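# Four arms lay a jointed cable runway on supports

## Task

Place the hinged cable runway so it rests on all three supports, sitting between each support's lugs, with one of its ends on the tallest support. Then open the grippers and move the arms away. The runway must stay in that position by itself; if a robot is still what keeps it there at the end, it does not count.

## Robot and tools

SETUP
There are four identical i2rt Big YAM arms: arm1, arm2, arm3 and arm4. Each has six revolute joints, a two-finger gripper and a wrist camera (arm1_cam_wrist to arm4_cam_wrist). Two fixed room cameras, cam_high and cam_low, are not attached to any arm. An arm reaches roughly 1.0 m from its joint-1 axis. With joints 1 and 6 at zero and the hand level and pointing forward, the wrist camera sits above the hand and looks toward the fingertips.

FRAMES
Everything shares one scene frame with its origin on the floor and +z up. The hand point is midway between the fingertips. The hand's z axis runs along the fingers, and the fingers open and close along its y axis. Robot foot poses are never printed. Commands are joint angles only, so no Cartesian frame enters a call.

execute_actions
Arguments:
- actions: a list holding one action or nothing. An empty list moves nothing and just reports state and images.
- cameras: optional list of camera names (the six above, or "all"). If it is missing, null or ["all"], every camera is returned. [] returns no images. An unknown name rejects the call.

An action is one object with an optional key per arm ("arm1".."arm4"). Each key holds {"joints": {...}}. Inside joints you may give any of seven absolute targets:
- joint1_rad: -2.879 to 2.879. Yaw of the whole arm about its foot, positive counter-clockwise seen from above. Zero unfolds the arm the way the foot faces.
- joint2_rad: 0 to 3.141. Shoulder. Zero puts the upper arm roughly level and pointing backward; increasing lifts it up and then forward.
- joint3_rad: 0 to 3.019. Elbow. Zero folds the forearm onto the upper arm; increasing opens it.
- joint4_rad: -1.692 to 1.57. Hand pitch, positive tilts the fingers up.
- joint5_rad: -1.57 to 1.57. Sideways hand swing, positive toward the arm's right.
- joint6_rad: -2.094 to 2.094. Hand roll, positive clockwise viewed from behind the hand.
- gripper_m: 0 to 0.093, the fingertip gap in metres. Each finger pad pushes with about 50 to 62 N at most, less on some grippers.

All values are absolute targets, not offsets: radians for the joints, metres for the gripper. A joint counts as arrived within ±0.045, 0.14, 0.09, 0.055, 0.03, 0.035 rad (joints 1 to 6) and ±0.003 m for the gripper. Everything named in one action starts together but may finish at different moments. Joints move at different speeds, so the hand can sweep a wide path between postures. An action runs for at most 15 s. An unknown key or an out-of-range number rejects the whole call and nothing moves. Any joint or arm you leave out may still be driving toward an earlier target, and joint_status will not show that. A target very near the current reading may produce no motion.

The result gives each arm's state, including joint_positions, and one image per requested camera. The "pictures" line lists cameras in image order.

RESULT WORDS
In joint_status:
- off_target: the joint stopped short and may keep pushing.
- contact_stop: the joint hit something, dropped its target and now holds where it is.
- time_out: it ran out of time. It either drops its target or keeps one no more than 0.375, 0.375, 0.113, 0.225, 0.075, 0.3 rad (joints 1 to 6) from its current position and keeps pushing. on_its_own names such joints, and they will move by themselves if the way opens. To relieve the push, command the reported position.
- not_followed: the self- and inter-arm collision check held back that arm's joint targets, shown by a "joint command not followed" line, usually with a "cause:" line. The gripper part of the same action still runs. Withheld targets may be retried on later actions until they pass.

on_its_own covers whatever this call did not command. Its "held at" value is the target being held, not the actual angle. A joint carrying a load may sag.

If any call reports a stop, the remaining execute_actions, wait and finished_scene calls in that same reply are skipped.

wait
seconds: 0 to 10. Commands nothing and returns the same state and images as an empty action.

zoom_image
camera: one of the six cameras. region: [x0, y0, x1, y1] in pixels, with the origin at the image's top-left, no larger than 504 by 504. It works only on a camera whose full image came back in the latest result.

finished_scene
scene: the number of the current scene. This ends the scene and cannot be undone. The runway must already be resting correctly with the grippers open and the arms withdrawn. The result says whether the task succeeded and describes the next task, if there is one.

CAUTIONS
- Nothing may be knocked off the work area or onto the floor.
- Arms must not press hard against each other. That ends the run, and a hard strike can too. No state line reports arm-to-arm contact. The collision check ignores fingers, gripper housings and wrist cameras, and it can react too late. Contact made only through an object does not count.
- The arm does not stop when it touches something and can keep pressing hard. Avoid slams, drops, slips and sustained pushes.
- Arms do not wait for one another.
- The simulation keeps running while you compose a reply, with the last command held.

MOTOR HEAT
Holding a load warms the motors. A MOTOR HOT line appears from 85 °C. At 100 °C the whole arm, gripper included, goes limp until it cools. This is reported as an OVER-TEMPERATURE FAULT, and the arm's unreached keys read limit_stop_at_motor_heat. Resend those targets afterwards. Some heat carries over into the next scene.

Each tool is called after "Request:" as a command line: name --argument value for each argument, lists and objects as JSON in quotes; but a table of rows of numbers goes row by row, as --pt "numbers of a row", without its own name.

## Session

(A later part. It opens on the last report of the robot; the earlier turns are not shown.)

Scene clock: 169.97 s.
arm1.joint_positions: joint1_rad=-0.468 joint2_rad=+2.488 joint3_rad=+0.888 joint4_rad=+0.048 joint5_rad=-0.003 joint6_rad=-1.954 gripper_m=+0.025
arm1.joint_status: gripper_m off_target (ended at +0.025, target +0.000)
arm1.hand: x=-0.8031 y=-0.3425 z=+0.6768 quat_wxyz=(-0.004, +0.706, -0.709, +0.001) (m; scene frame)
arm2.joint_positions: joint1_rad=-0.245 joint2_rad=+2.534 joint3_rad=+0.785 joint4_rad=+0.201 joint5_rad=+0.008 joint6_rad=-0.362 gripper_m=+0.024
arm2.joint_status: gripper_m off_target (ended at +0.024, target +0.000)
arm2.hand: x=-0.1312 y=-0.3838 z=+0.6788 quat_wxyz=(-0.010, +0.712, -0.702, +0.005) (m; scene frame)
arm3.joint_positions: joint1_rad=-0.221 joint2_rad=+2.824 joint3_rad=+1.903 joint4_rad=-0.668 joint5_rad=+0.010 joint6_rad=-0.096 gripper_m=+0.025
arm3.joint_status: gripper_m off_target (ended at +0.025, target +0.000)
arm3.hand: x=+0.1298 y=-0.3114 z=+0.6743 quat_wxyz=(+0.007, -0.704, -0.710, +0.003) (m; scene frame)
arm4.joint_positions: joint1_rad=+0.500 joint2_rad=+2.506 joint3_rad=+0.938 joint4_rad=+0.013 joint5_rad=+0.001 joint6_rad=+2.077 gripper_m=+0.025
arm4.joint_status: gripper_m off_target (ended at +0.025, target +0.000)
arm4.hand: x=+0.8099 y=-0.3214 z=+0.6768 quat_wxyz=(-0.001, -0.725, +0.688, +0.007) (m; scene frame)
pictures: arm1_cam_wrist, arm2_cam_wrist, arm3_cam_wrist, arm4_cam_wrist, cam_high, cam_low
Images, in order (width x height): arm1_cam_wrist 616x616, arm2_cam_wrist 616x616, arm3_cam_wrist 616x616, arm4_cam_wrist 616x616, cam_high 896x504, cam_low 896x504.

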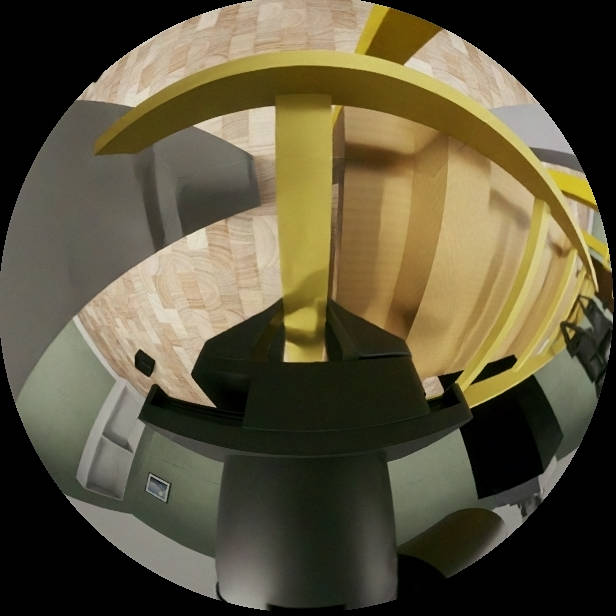

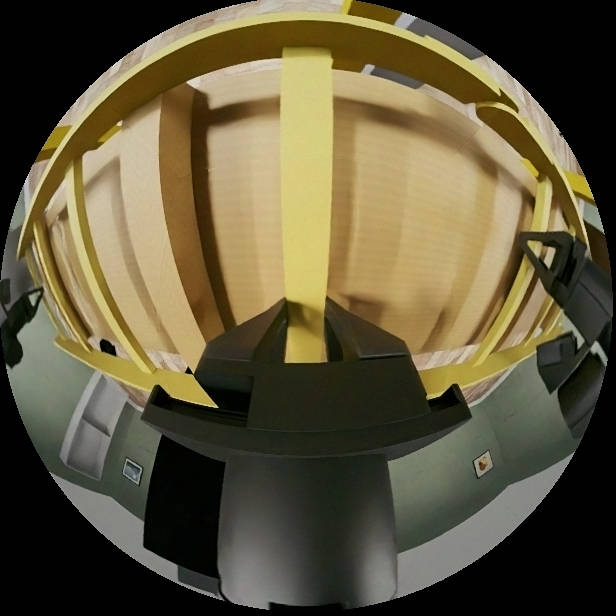

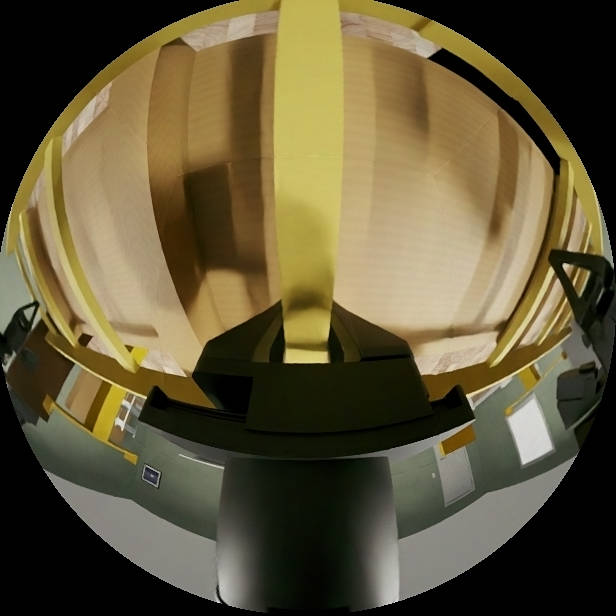

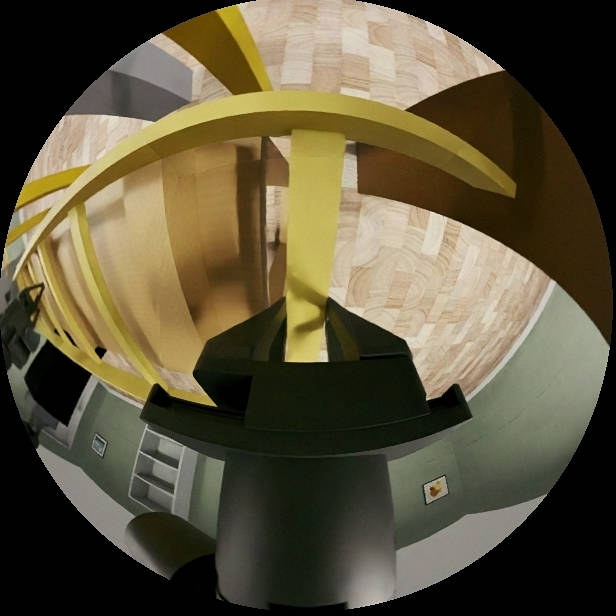

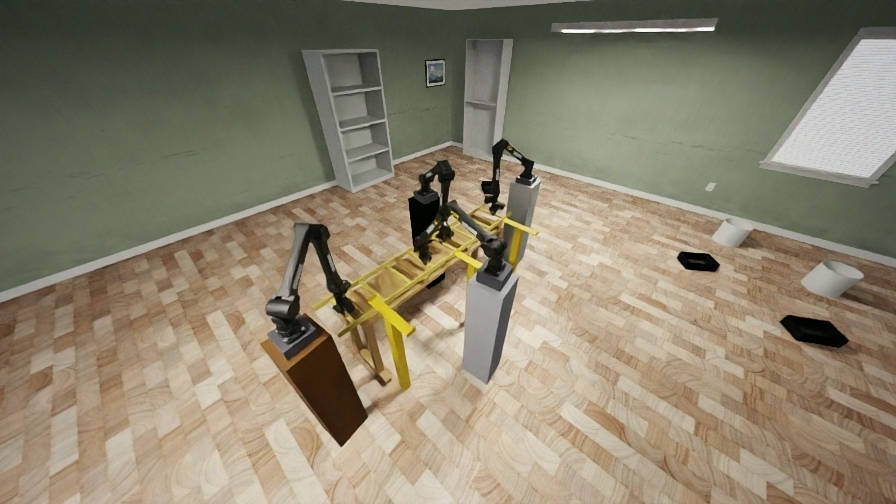

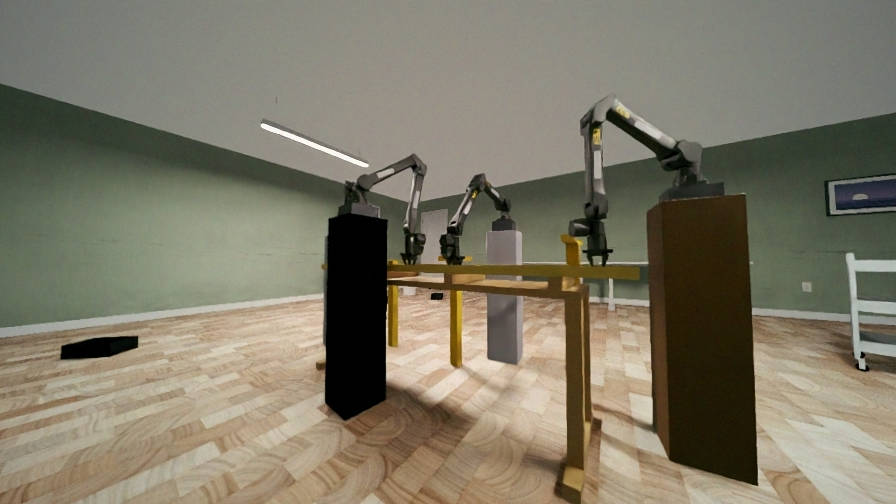

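Request:
execute_actions --actions '[{"arm1":{"joints":{"joint2_rad":2.306,"joint3_rad":0.82,"joint4_rad":-0.049}},"arm2":{"joints":{"joint2_rad":2.348,"joint3_rad":0.71,"joint4_rad":0.099}},"arm3":{"joints":{"joint2_rad":2.663,"joint3_rad":1.81,"joint4_rad":-0.672}},"arm4":{"joints":{"joint2_rad":2.329,"joint3_rad":0.867,"joint4_rad":-0.075}}}]' --cameras '["arm1_cam_wrist","arm4_cam_wrist","cam_high","cam_low"]'

Scene clock: 188.00 s.
arm1.joint_positions: joint1_rad=-0.465 joint2_rad=+2.361 joint3_rad=+0.833 joint4_rad=-0.036 joint5_rad=-0.009 joint6_rad=-1.957 gripper_m=+0.025
arm1.joint_status: all done
arm1.hand: x=-0.8024 y=-0.3409 z=+0.7187 quat_wxyz=(-0.004, +0.707, -0.707, -0.006) (m; scene frame)
arm2.joint_positions: joint1_rad=-0.246 joint2_rad=+2.429 joint3_rad=+0.747 joint4_rad=+0.119 joint5_rad=+0.010 joint6_rad=-0.362 gripper_m=+0.024
arm2.joint_status: all done
arm2.hand: x=-0.1299 y=-0.3809 z=+0.7109 quat_wxyz=(-0.003, +0.712, -0.702, +0.009) (m; scene frame)
arm3.joint_positions: joint1_rad=-0.221 joint2_rad=+2.736 joint3_rad=+1.814 joint4_rad=-0.653 joint5_rad=+0.003 joint6_rad=-0.096 gripper_m=+0.025
arm3.joint_status: all done
arm3.hand: x=+0.1314 y=-0.3086 z=+0.7075 quat_wxyz=(+0.000, -0.704, -0.710, +0.007) (m; scene frame)
arm4.joint_positions: joint1_rad=+0.499 joint2_rad=+2.383 joint3_rad=+0.876 joint4_rad=-0.057 joint5_rad=+0.012 joint6_rad=+2.078 gripper_m=+0.025
arm4.joint_status: all done
arm4.hand: x=+0.8106 y=-0.3189 z=+0.7185 quat_wxyz=(+0.004, -0.725, +0.689, +0.012) (m; scene frame)
pictures: arm1_cam_wrist, arm4_cam_wrist, cam_high, cam_low
Images, in order (width x height): arm1_cam_wrist 616x616, arm4_cam_wrist 616x616, cam_high 896x504, cam_low 896x504.

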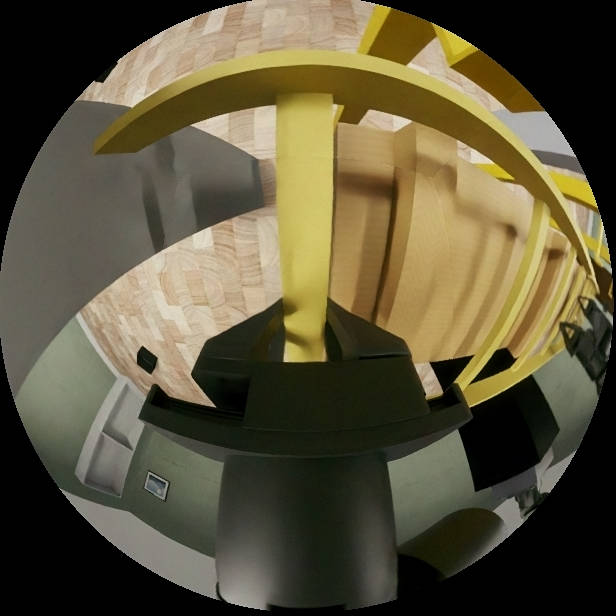

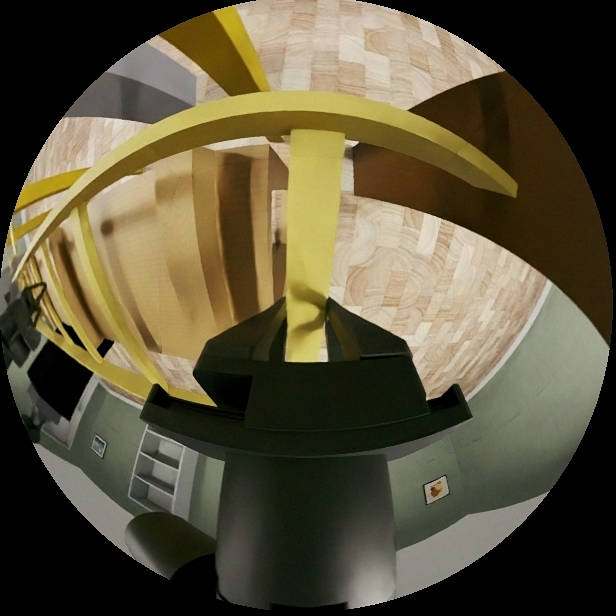

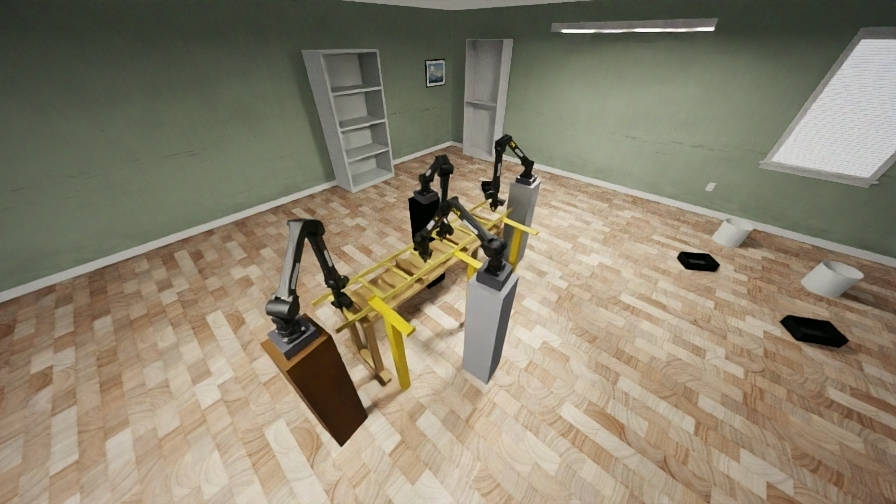

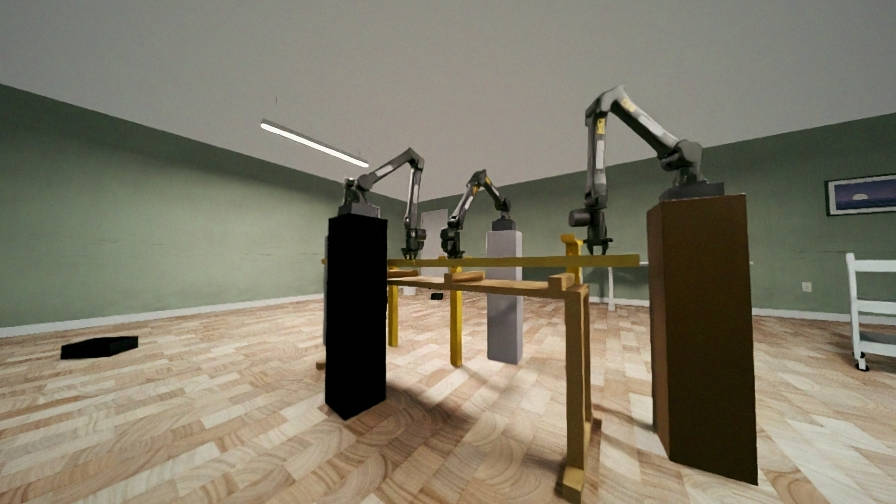

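Request:
execute_actions --actions '[{"arm1":{"joints":{"joint2_rad":2.162,"joint3_rad":0.765,"joint4_rad":-0.142}},"arm2":{"joints":{"joint2_rad":2.18,"joint3_rad":0.645,"joint4_rad":-0.005}},"arm3":{"joints":{"joint1_rad":-0.24,"joint2_rad":2.545,"joint3_rad":1.748,"joint4_rad":-0.725,"joint5_rad":-0.055,"joint6_rad":-0.11}},"arm4":{"joints":{"joint1_rad":0.48,"joint2_rad":2.092,"joint3_rad":0.835,"joint4_rad":-0.325,"joint5_rad":-0.03,"joint6_rad":2.07}}}]' --cameras '[]'

Request:
execute_actions --actions '[{"arm1":{"joints":{"joint2_rad":2.018,"joint3_rad":0.727,"joint4_rad":-0.237}},"arm2":{"joints":{"joint2_rad":2.011,"joint3_rad":0.595,"joint4_rad":-0.105}},"arm3":{"joints":{"joint1_rad":-0.255,"joint2_rad":2.43,"joint3_rad":1.69,"joint4_rad":-0.775,"joint5_rad":-0.11,"joint6_rad":-0.125}},"arm4":{"joints":{"joint1_rad":0.465,"joint2_rad":1.855,"joint3_rad":0.817,"joint4_rad":-0.575,"joint5_rad":-0.06,"joint6_rad":2.06}}}]'

Scene clock: 200.77 s.
arm1.joint_positions: joint1_rad=-0.465 joint2_rad=+2.210 joint3_rad=+0.770 joint4_rad=-0.128 joint5_rad=-0.006 joint6_rad=-1.958 gripper_m=+0.025
arm1.joint_status: all done
arm1.hand: x=-0.8057 y=-0.3403 z=+0.7671 quat_wxyz=(-0.002, +0.708, -0.707, -0.007) (m; scene frame)
arm2.joint_positions: joint1_rad=-0.246 joint2_rad=+2.257 joint3_rad=+0.672 joint4_rad=+0.023 joint5_rad=+0.001 joint6_rad=-0.362 gripper_m=+0.024
arm2.joint_status: all done
arm2.hand: x=-0.1320 y=-0.3807 z=+0.7622 quat_wxyz=(-0.002, +0.712, -0.702, +0.005) (m; scene frame)
arm3.joint_positions: joint1_rad=-0.239 joint2_rad=+2.615 joint3_rad=+1.745 joint4_rad=-0.709 joint5_rad=-0.048 joint6_rad=-0.108 gripper_m=+0.025
arm3.joint_status: all done
arm3.hand: x=+0.1291 y=-0.3084 z=+0.7645 quat_wxyz=(-0.018, -0.706, -0.708, -0.011) (m; scene frame)
arm4.joint_positions: joint1_rad=+0.475 joint2_rad=+2.137 joint3_rad=+0.831 joint4_rad=-0.301 joint5_rad=-0.028 joint6_rad=+2.066 gripper_m=+0.025
arm4.joint_status: all done
arm4.hand: x=+0.8062 y=-0.3204 z=+0.8032 quat_wxyz=(+0.020, -0.720, +0.694, -0.014) (m; scene frame)
pictures: none
No camera images: the call's "cameras" was empty. Leave "cameras" out to get every camera's image.

Scene clock: 201.83 s.
arm1.joint_positions: joint1_rad=-0.465 joint2_rad=+2.068 joint3_rad=+0.730 joint4_rad=-0.222 joint5_rad=-0.006 joint6_rad=-1.957 gripper_m=+0.025
arm1.joint_status: all done
arm1.hand: x=-0.8051 y=-0.3407 z=+0.8111 quat_wxyz=(-0.003, +0.707, -0.707, -0.003) (m; scene frame)
arm2.joint_positions: joint1_rad=-0.246 joint2_rad=+2.082 joint3_rad=+0.612 joint4_rad=-0.075 joint5_rad=+0.011 joint6_rad=-0.362 gripper_m=+0.024
arm2.joint_status: all done
arm2.hand: x=-0.1307 y=-0.3807 z=+0.8115 quat_wxyz=(-0.012, +0.712, -0.702, +0.005) (m; scene frame)
arm3.joint_positions: joint1_rad=-0.251 joint2_rad=+2.501 joint3_rad=+1.686 joint4_rad=-0.758 joint5_rad=-0.101 joint6_rad=-0.120 gripper_m=+0.025
arm3.joint_status: all done
arm3.hand: x=+0.1311 y=-0.3079 z=+0.8194 quat_wxyz=(-0.041, -0.706, -0.707, -0.025) (m; scene frame)
arm4.joint_positions: joint1_rad=+0.463 joint2_rad=+1.899 joint3_rad=+0.814 joint4_rad=-0.539 joint5_rad=-0.052 joint6_rad=+2.060 gripper_m=+0.025
arm4.joint_status: all done
arm4.hand: x=+0.8053 y=-0.3214 z=+0.8878 quat_wxyz=(+0.024, -0.717, +0.696, -0.027) (m; scene frame)
pictures: arm1_cam_wrist, arm2_cam_wrist, arm3_cam_wrist, arm4_cam_wrist, cam_high, cam_low
Images, in order (width x height): arm1_cam_wrist 616x616, arm2_cam_wrist 616x616, arm3_cam_wrist 616x616, arm4_cam_wrist 616x616, cam_high 896x504, cam_low 896x504.

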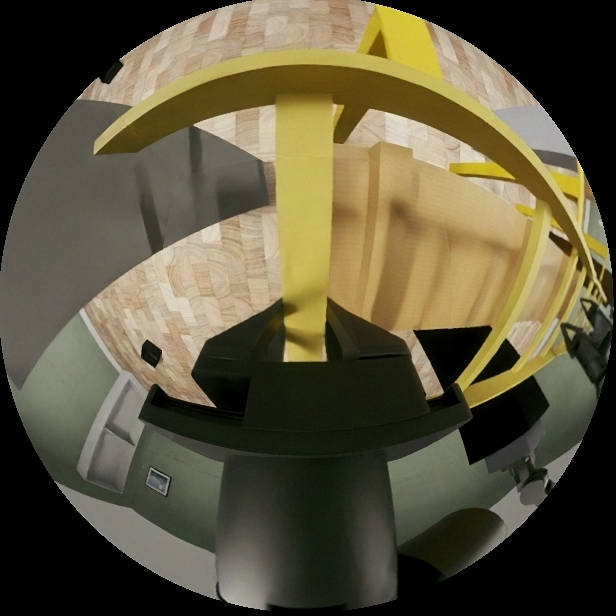

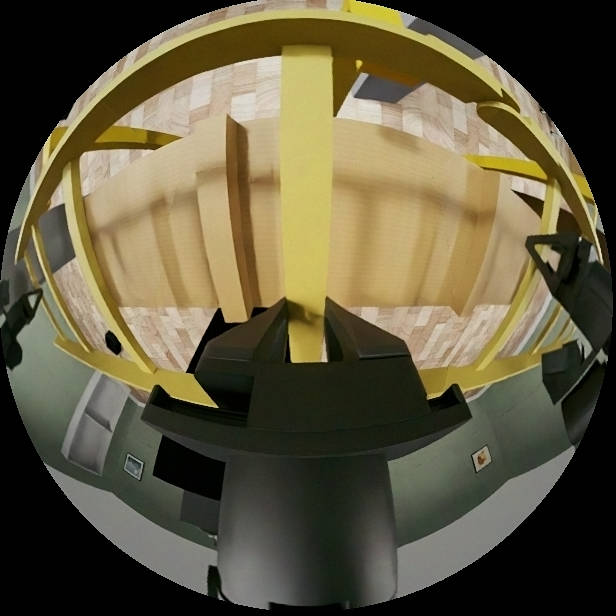

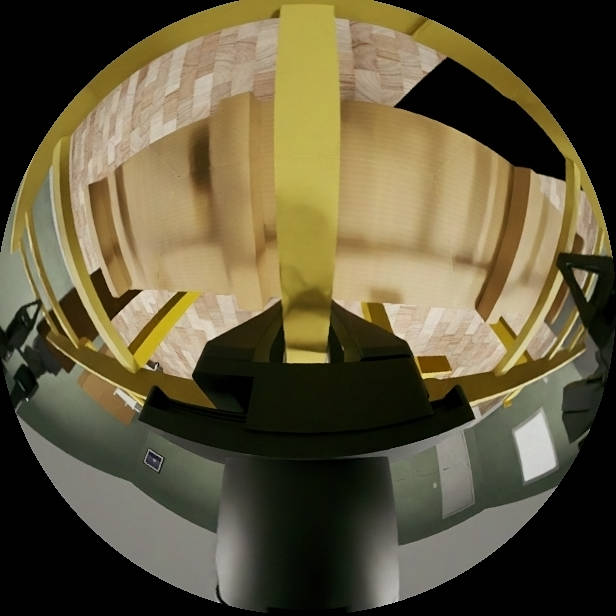

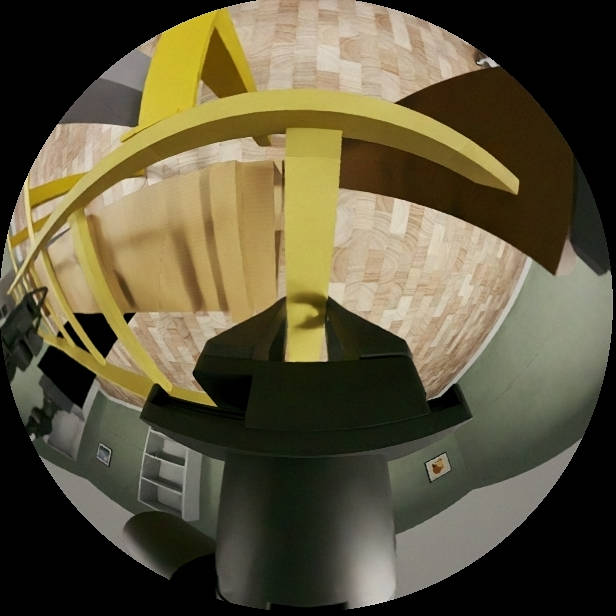

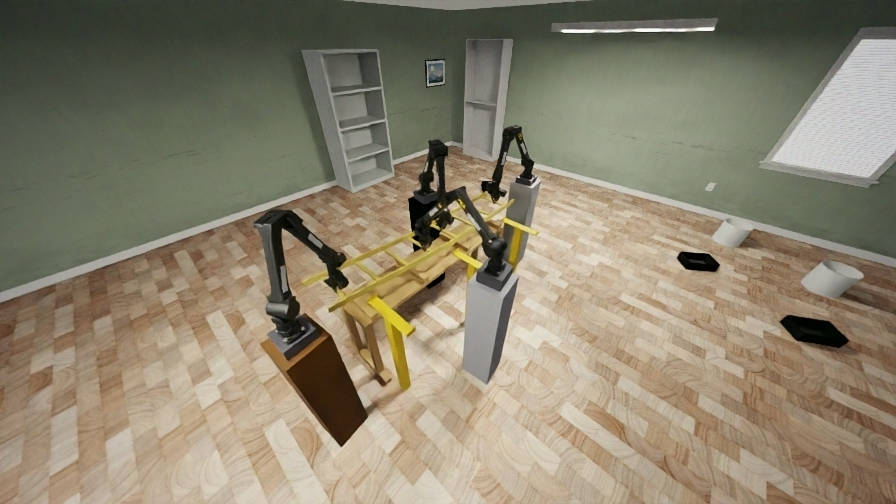

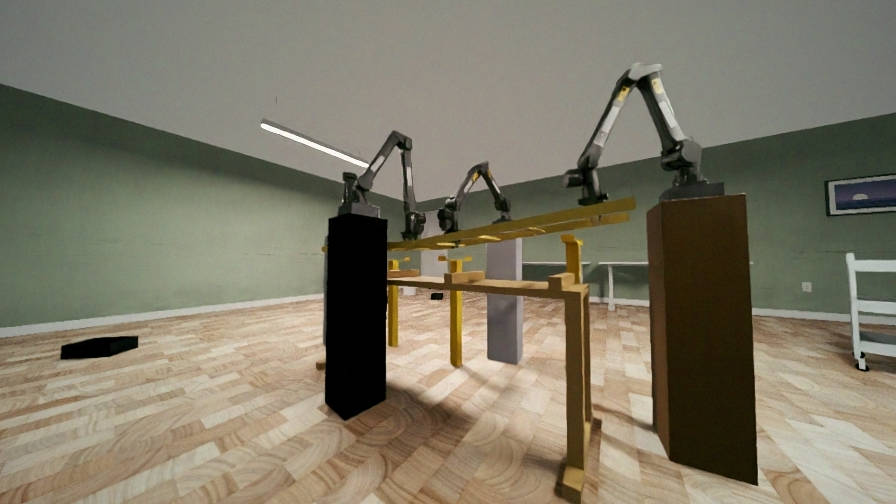

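Request:
execute_actions --actions '[{"arm1":{"joints":{"joint1_rad":-0.206,"joint2_rad":2.01,"joint3_rad":0.668,"joint4_rad":-0.168,"joint6_rad":-1.696}},"arm2":{"joints":{"joint1_rad":-0.159,"joint2_rad":2.085,"joint3_rad":0.885,"joint4_rad":-0.295,"joint6_rad":-0.273}},"arm3":{"joints":{"joint1_rad":-0.278,"joint2_rad":2.30,"joint3_rad":1.36,"joint4_rad":-0.55,"joint6_rad":-0.148}},"arm4":{"joints":{"joint1_rad":0.24,"joint2_rad":1.815,"joint3_rad":0.73,"joint4_rad":-0.512,"joint5_rad":-0.02,"joint6_rad":1.835}}}]' --cameras '["cam_low"]'

Scene clock: 229.43 s.
arm1.joint_positions: joint1_rad=-0.199 joint2_rad=+2.067 joint3_rad=+0.670 joint4_rad=-0.166 joint5_rad=-0.008 joint6_rad=-1.696 gripper_m=+0.025
arm1.joint_status: all done
arm1.hand: x=-0.8048 y=-0.2469 z=+0.8075 quat_wxyz=(-0.004, +0.709, -0.705, -0.006) (m; scene frame)
arm2.joint_positions: joint1_rad=-0.168 joint2_rad=+2.163 joint3_rad=+0.875 joint4_rad=-0.264 joint5_rad=+0.002 joint6_rad=-0.289 gripper_m=+0.024
arm2.joint_status: all done
arm2.hand: x=-0.1309 y=-0.2864 z=+0.8029 quat_wxyz=(-0.007, +0.713, -0.701, +0.002) (m; scene frame)
arm3.joint_positions: joint1_rad=-0.273 joint2_rad=+2.380 joint3_rad=+1.348 joint4_rad=-0.556 joint5_rad=-0.104 joint6_rad=-0.145 gripper_m=+0.025
arm3.joint_status: all done
arm3.hand: x=+0.1307 y=-0.2151 z=+0.8090 quat_wxyz=(-0.039, -0.705, -0.708, -0.030) (m; scene frame)
arm4.joint_positions: joint1_rad=+0.234 joint2_rad=+1.870 joint3_rad=+0.717 joint4_rad=-0.493 joint5_rad=-0.015 joint6_rad=+1.841 gripper_m=+0.025
arm4.joint_status: all done
arm4.hand: x=+0.8051 y=-0.2265 z=+0.8833 quat_wxyz=(+0.035, -0.714, +0.699, -0.020) (m; scene frame)
pictures: cam_low
Images, in order (width x height): cam_low 896x504.

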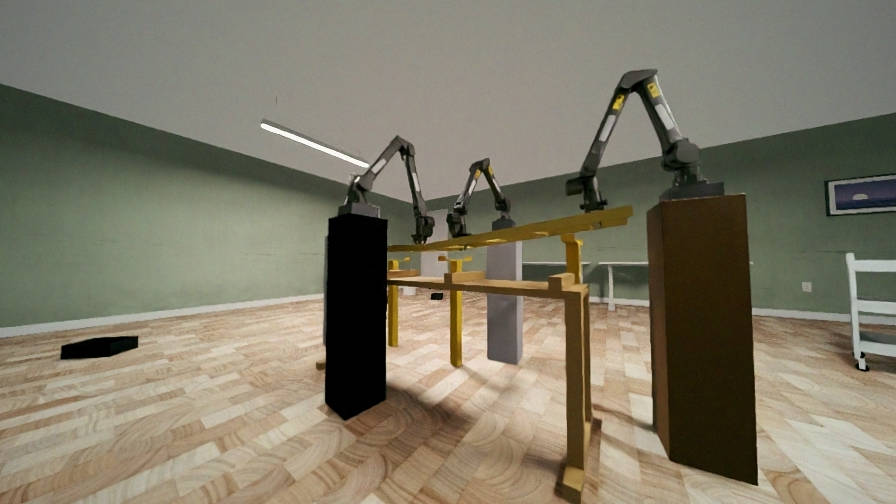

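Request:
zoom_image --camera "cam_low" --region '[380, 180, 650, 300]'

Request:
execute_actions --actions '[{"arm1":{"joints":{"joint1_rad":0.055,"joint2_rad":1.985,"joint3_rad":0.677,"joint4_rad":-0.185,"joint6_rad":-1.435}},"arm2":{"joints":{"joint1_rad":-0.108,"joint2_rad":2.125,"joint3_rad":1.135,"joint4_rad":-0.47,"joint6_rad":-0.222}},"arm3":{"joints":{"joint1_rad":-0.302,"joint2_rad":2.17,"joint3_rad":1.095,"joint4_rad":-0.375,"joint6_rad":-0.17}},"arm4":{"joints":{"joint1_rad":0.0,"joint2_rad":1.775,"joint3_rad":0.705,"joint4_rad":-0.52,"joint5_rad":0.004,"joint6_rad":1.592}}}]' --cameras '["cam_low","cam_high"]'

Region (380, 180, 650, 300) of cam_low's 896x504 image, scaled by 1.867, with more detail than that image has.

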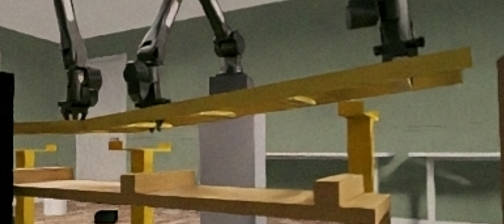

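Scene clock: 234.10 s.
arm1.joint_positions: joint1_rad=+0.062 joint2_rad=+2.046 joint3_rad=+0.665 joint4_rad=-0.176 joint5_rad=-0.005 joint6_rad=-1.440 gripper_m=+0.025
arm1.joint_status: all done
arm1.hand: x=-0.8050 y=-0.1617 z=+0.8142 quat_wxyz=(-0.005, +0.711, -0.703, -0.005) (m; scene frame)
arm2.joint_positions: joint1_rad=-0.121 joint2_rad=+2.208 joint3_rad=+1.101 joint4_rad=-0.437 joint5_rad=+0.005 joint6_rad=-0.240 gripper_m=+0.024
arm2.joint_status: all done
arm2.hand: x=-0.1315 y=-0.2051 z=+0.8148 quat_wxyz=(-0.011, +0.713, -0.701, +0.001) (m; scene frame)
arm3.joint_positions: joint1_rad=-0.296 joint2_rad=+2.258 joint3_rad=+1.068 joint4_rad=-0.389 joint5_rad=-0.097 joint6_rad=-0.164 gripper_m=+0.025
arm3.joint_status: all done
arm3.hand: x=+0.1307 y=-0.1341 z=+0.8183 quat_wxyz=(-0.039, -0.706, -0.707, -0.024) (m; scene frame)
arm4.joint_positions: joint1_rad=-0.004 joint2_rad=+1.835 joint3_rad=+0.680 joint4_rad=-0.501 joint5_rad=+0.001 joint6_rad=+1.609 gripper_m=+0.025
arm4.joint_status: all done
arm4.hand: x=+0.8055 y=-0.1450 z=+0.8907 quat_wxyz=(+0.037, -0.712, +0.701, -0.023) (m; scene frame)
pictures: cam_high, cam_low
Images, in order (width x height): cam_high 896x504, cam_low 896x504.

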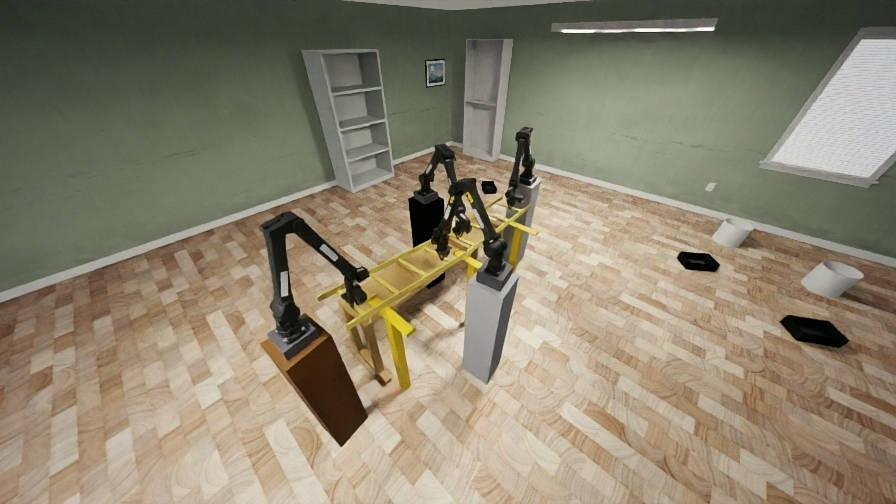

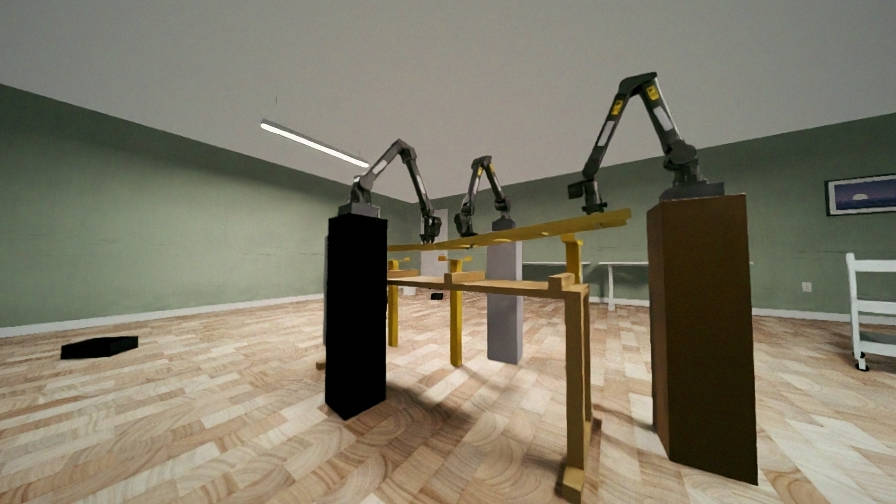

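Request:
zoom_image --camera "cam_low" --region '[530, 200, 650, 270]'

Request:
zoom_image --camera "cam_high" --region '[310, 180, 560, 350]'

Region (530, 200, 650, 270) of cam_low's 896x504 image, scaled by 4.200, with more detail than that image has; it fills the top 294 rows of this view, and the rest is white.

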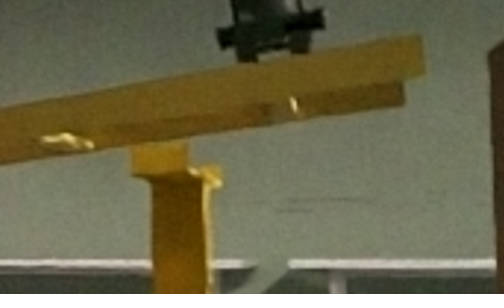

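Region (310, 180, 560, 350) of cam_high's 896x504 image, scaled by 2.016, with more detail than that image has; it fills the top 343 rows of this view, and the rest is white.

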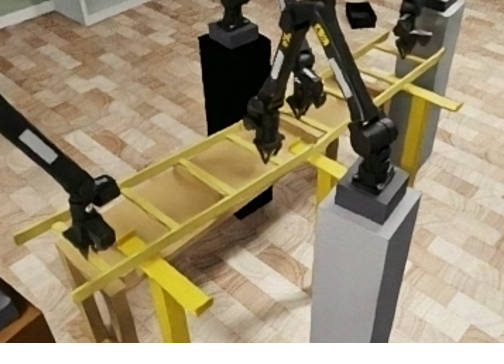

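Request:
execute_actions --actions '[{"arm1":{"joints":{"joint1_rad":0.30,"joint2_rad":1.981,"joint3_rad":0.762,"joint4_rad":-0.266,"joint6_rad":-1.186}},"arm2":{"joints":{"joint1_rad":-0.07,"joint2_rad":2.224,"joint3_rad":1.435,"joint4_rad":-0.674,"joint6_rad":-0.18}},"arm3":{"joints":{"joint1_rad":-0.342,"joint2_rad":2.074,"joint3_rad":0.85,"joint4_rad":-0.226,"joint6_rad":-0.21}},"arm4":{"joints":{"joint1_rad":-0.25,"joint2_rad":1.72,"joint3_rad":0.74,"joint4_rad":-0.594,"joint5_rad":0.03,"joint6_rad":1.335}}}]' --cameras '["cam_low"]'

Scene clock: 244.60 s.
arm1.joint_positions: joint1_rad=+0.306 joint2_rad=+2.046 joint3_rad=+0.731 joint4_rad=-0.254 joint5_rad=+0.000 joint6_rad=-1.197 gripper_m=+0.025
arm1.joint_status: all done
arm1.hand: x=-0.8052 y=-0.0764 z=+0.8204 quat_wxyz=(+0.001, +0.711, -0.703, -0.007) (m; scene frame)
arm2.joint_positions: joint1_rad=-0.090 joint2_rad=+2.306 joint3_rad=+1.383 joint4_rad=-0.631 joint5_rad=+0.008 joint6_rad=-0.205 gripper_m=+0.024
arm2.joint_status: all done
arm2.hand: x=-0.1303 y=-0.1222 z=+0.8219 quat_wxyz=(-0.007, +0.712, -0.703, +0.005) (m; scene frame)
arm3.joint_positions: joint1_rad=-0.331 joint2_rad=+2.162 joint3_rad=+0.816 joint4_rad=-0.241 joint5_rad=-0.104 joint6_rad=-0.199 gripper_m=+0.025
arm3.joint_status: all done
arm3.hand: x=+0.1324 y=-0.0497 z=+0.8264 quat_wxyz=(-0.041, -0.706, -0.707, -0.028) (m; scene frame)
arm4.joint_positions: joint1_rad=-0.252 joint2_rad=+1.776 joint3_rad=+0.697 joint4_rad=-0.574 joint5_rad=+0.027 joint6_rad=+1.360 gripper_m=+0.025
arm4.joint_status: all done
arm4.hand: x=+0.8068 y=-0.0608 z=+0.9135 quat_wxyz=(+0.040, -0.712, +0.700, -0.023) (m; scene frame)
pictures: cam_low
Images, in order (width x height): cam_low 896x504.

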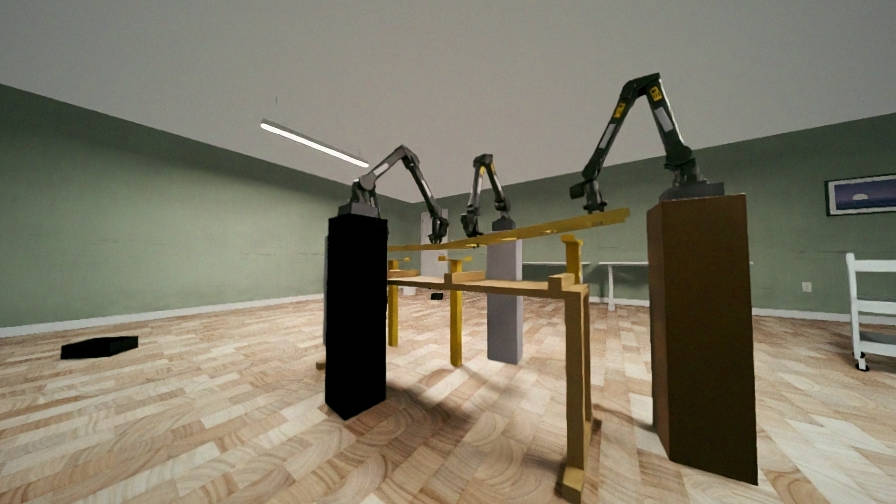

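Request:
execute_actions --actions '[{"arm1":{"joints":{"joint1_rad":0.505,"joint2_rad":2.02,"joint3_rad":0.894,"joint4_rad":-0.356,"joint6_rad":-0.973}},"arm2":{"joints":{"joint1_rad":-0.04,"joint2_rad":2.376,"joint3_rad":1.787,"joint4_rad":-0.879,"joint6_rad":-0.15}},"arm3":{"joints":{"joint1_rad":-0.405,"joint2_rad":2.038,"joint3_rad":0.637,"joint4_rad":-0.015,"joint6_rad":-0.275}},"arm4":{"joints":{"joint1_rad":-0.485,"joint2_rad":1.768,"joint3_rad":0.837,"joint4_rad":-0.634,"joint5_rad":0.048,"joint6_rad":1.095}}}]'

Scene clock: 248.93 s.
arm1.joint_positions: joint1_rad=+0.513 joint2_rad=+2.077 joint3_rad=+0.843 joint4_rad=-0.355 joint5_rad=+0.002 joint6_rad=-0.992 gripper_m=+0.025
arm1.joint_status: all done
arm1.hand: x=-0.8110 y=+0.0066 z=+0.8229 quat_wxyz=(+0.011, +0.712, -0.702, -0.008) (m; scene frame)
arm2.joint_positions: joint1_rad=-0.057 joint2_rad=+2.454 joint3_rad=+1.717 joint4_rad=-0.836 joint5_rad=+0.011 joint6_rad=-0.174 gripper_m=+0.024
arm2.joint_status: all done
arm2.hand: x=-0.1350 y=-0.0406 z=+0.8214 quat_wxyz=(+0.000, +0.712, -0.702, +0.011) (m; scene frame)
arm3.joint_positions: joint1_rad=-0.404 joint2_rad=+2.133 joint3_rad=+0.596 joint4_rad=-0.050 joint5_rad=-0.107 joint6_rad=-0.271 gripper_m=+0.025
arm3.joint_status: all done
arm3.hand: x=+0.1281 y=+0.0327 z=+0.8236 quat_wxyz=(-0.045, -0.706, -0.706, -0.026) (m; scene frame)
arm4.joint_positions: joint1_rad=-0.482 joint2_rad=+1.817 joint3_rad=+0.783 joint4_rad=-0.618 joint5_rad=+0.039 joint6_rad=+1.130 gripper_m=+0.025
arm4.joint_status: all done
arm4.hand: x=+0.8039 y=+0.0244 z=+0.9174 quat_wxyz=(+0.038, -0.713, +0.700, -0.026) (m; scene frame)
pictures: arm1_cam_wrist, arm2_cam_wrist, arm3_cam_wrist, arm4_cam_wrist, cam_high, cam_low
Images, in order (width x height): arm1_cam_wrist 616x616, arm2_cam_wrist 616x616, arm3_cam_wrist 616x616, arm4_cam_wrist 616x616, cam_high 896x504, cam_low 896x504.

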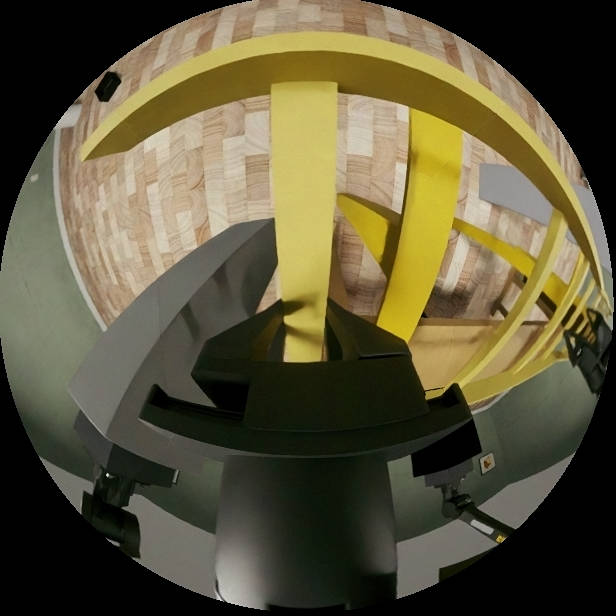

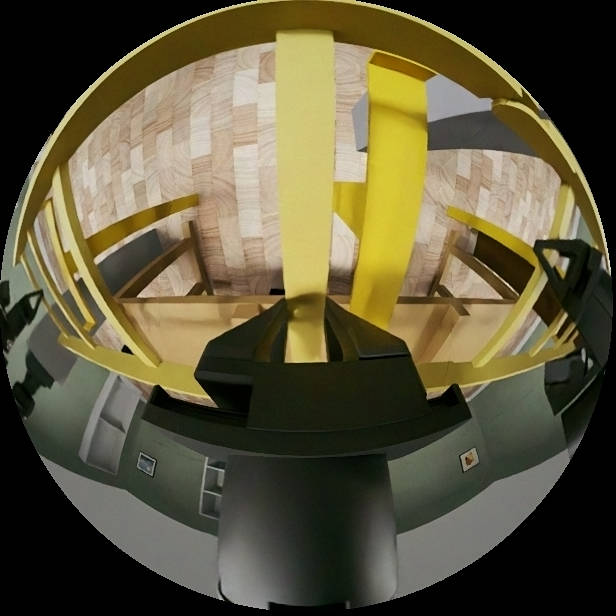

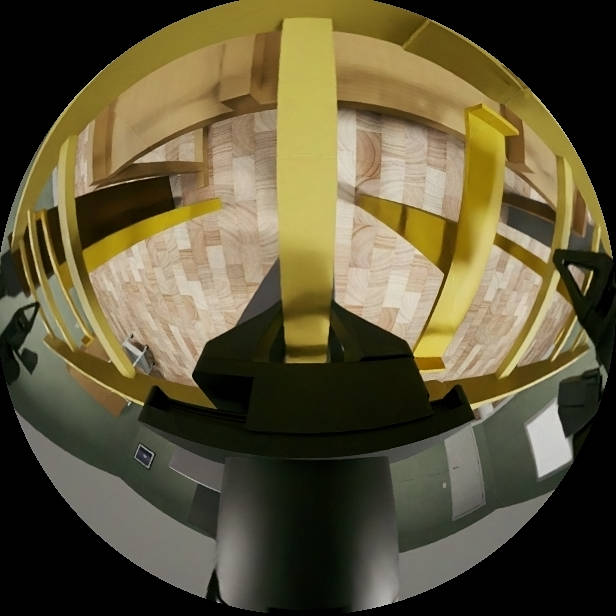

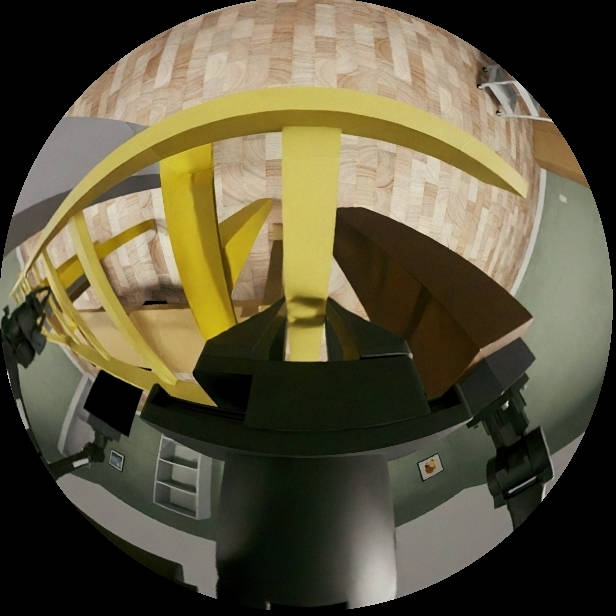

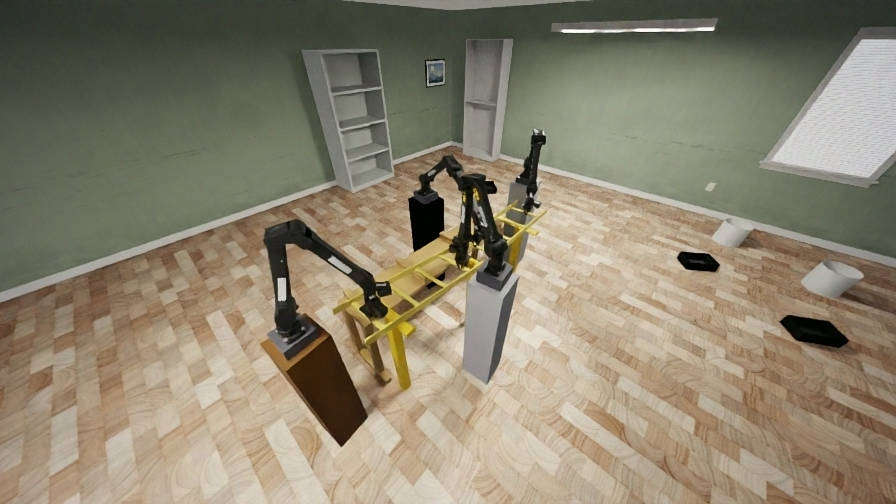

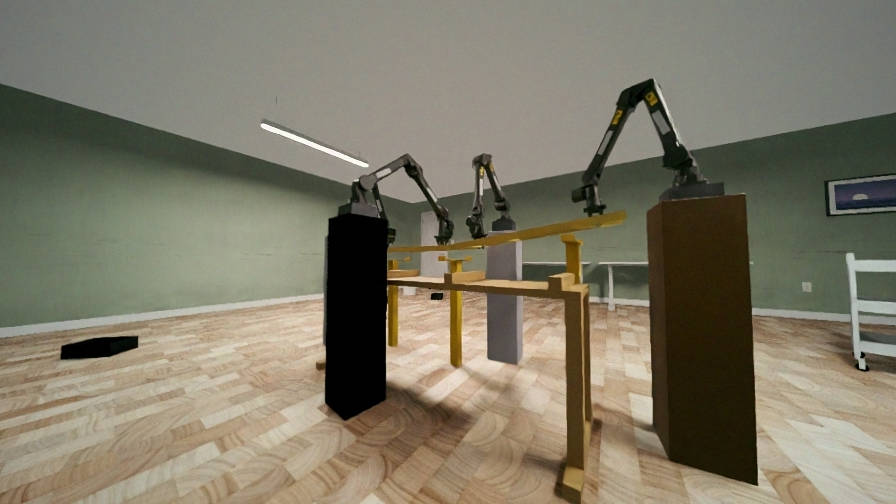

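Request:
zoom_image --camera "cam_high" --region '[325, 270, 445, 360]'

Request:
zoom_image --camera "cam_high" --region '[470, 190, 570, 270]'

Request:
zoom_image --camera "arm2_cam_wrist" --region '[20, 200, 220, 400]'

Request:
zoom_image --camera "arm3_cam_wrist" --region '[400, 60, 616, 400]'

Region (325, 270, 445, 360) of cam_high's 896x504 image, scaled by 4.200, with more detail than that image has; it fills the top 378 rows of this view, and the rest is white.

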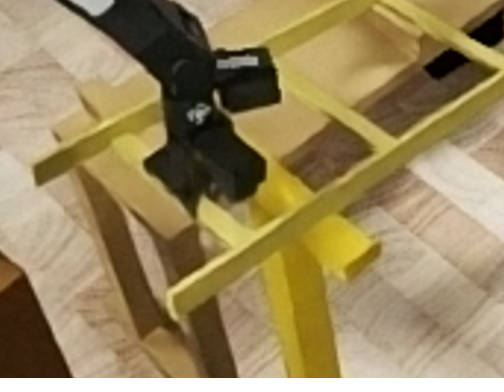

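Region (470, 190, 570, 270) of cam_high's 896x504 image, scaled by 5.040, with more detail than that image has; it fills the top 403 rows of this view, and the rest is white.

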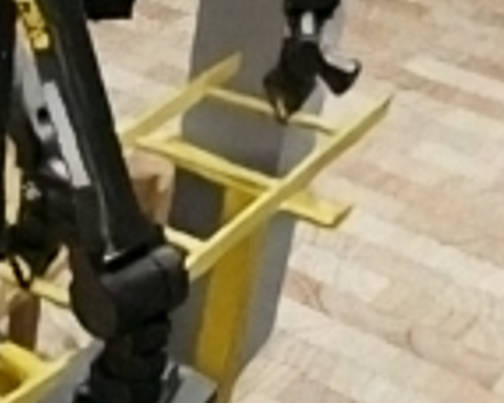

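Region (20, 200, 220, 400) of arm2_cam_wrist's 616x616 image, scaled by 2.520, with more detail than that image has.

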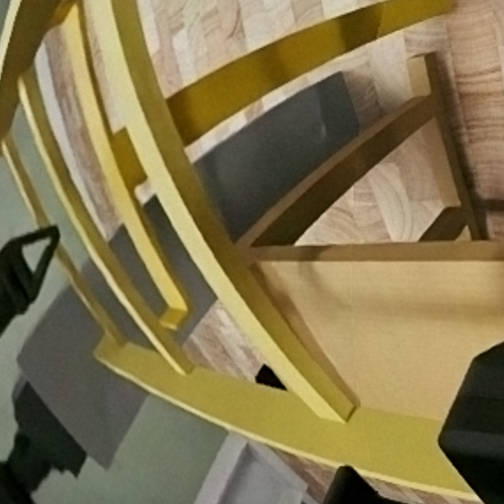

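Region (400, 60, 616, 400) of arm3_cam_wrist's 616x616 image, scaled by 1.482, with more detail than that image has; it fills the left 320 columns of this view, and the rest is white.

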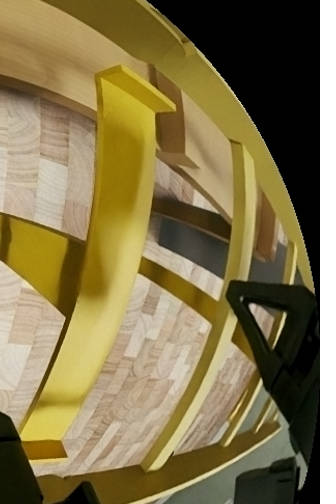

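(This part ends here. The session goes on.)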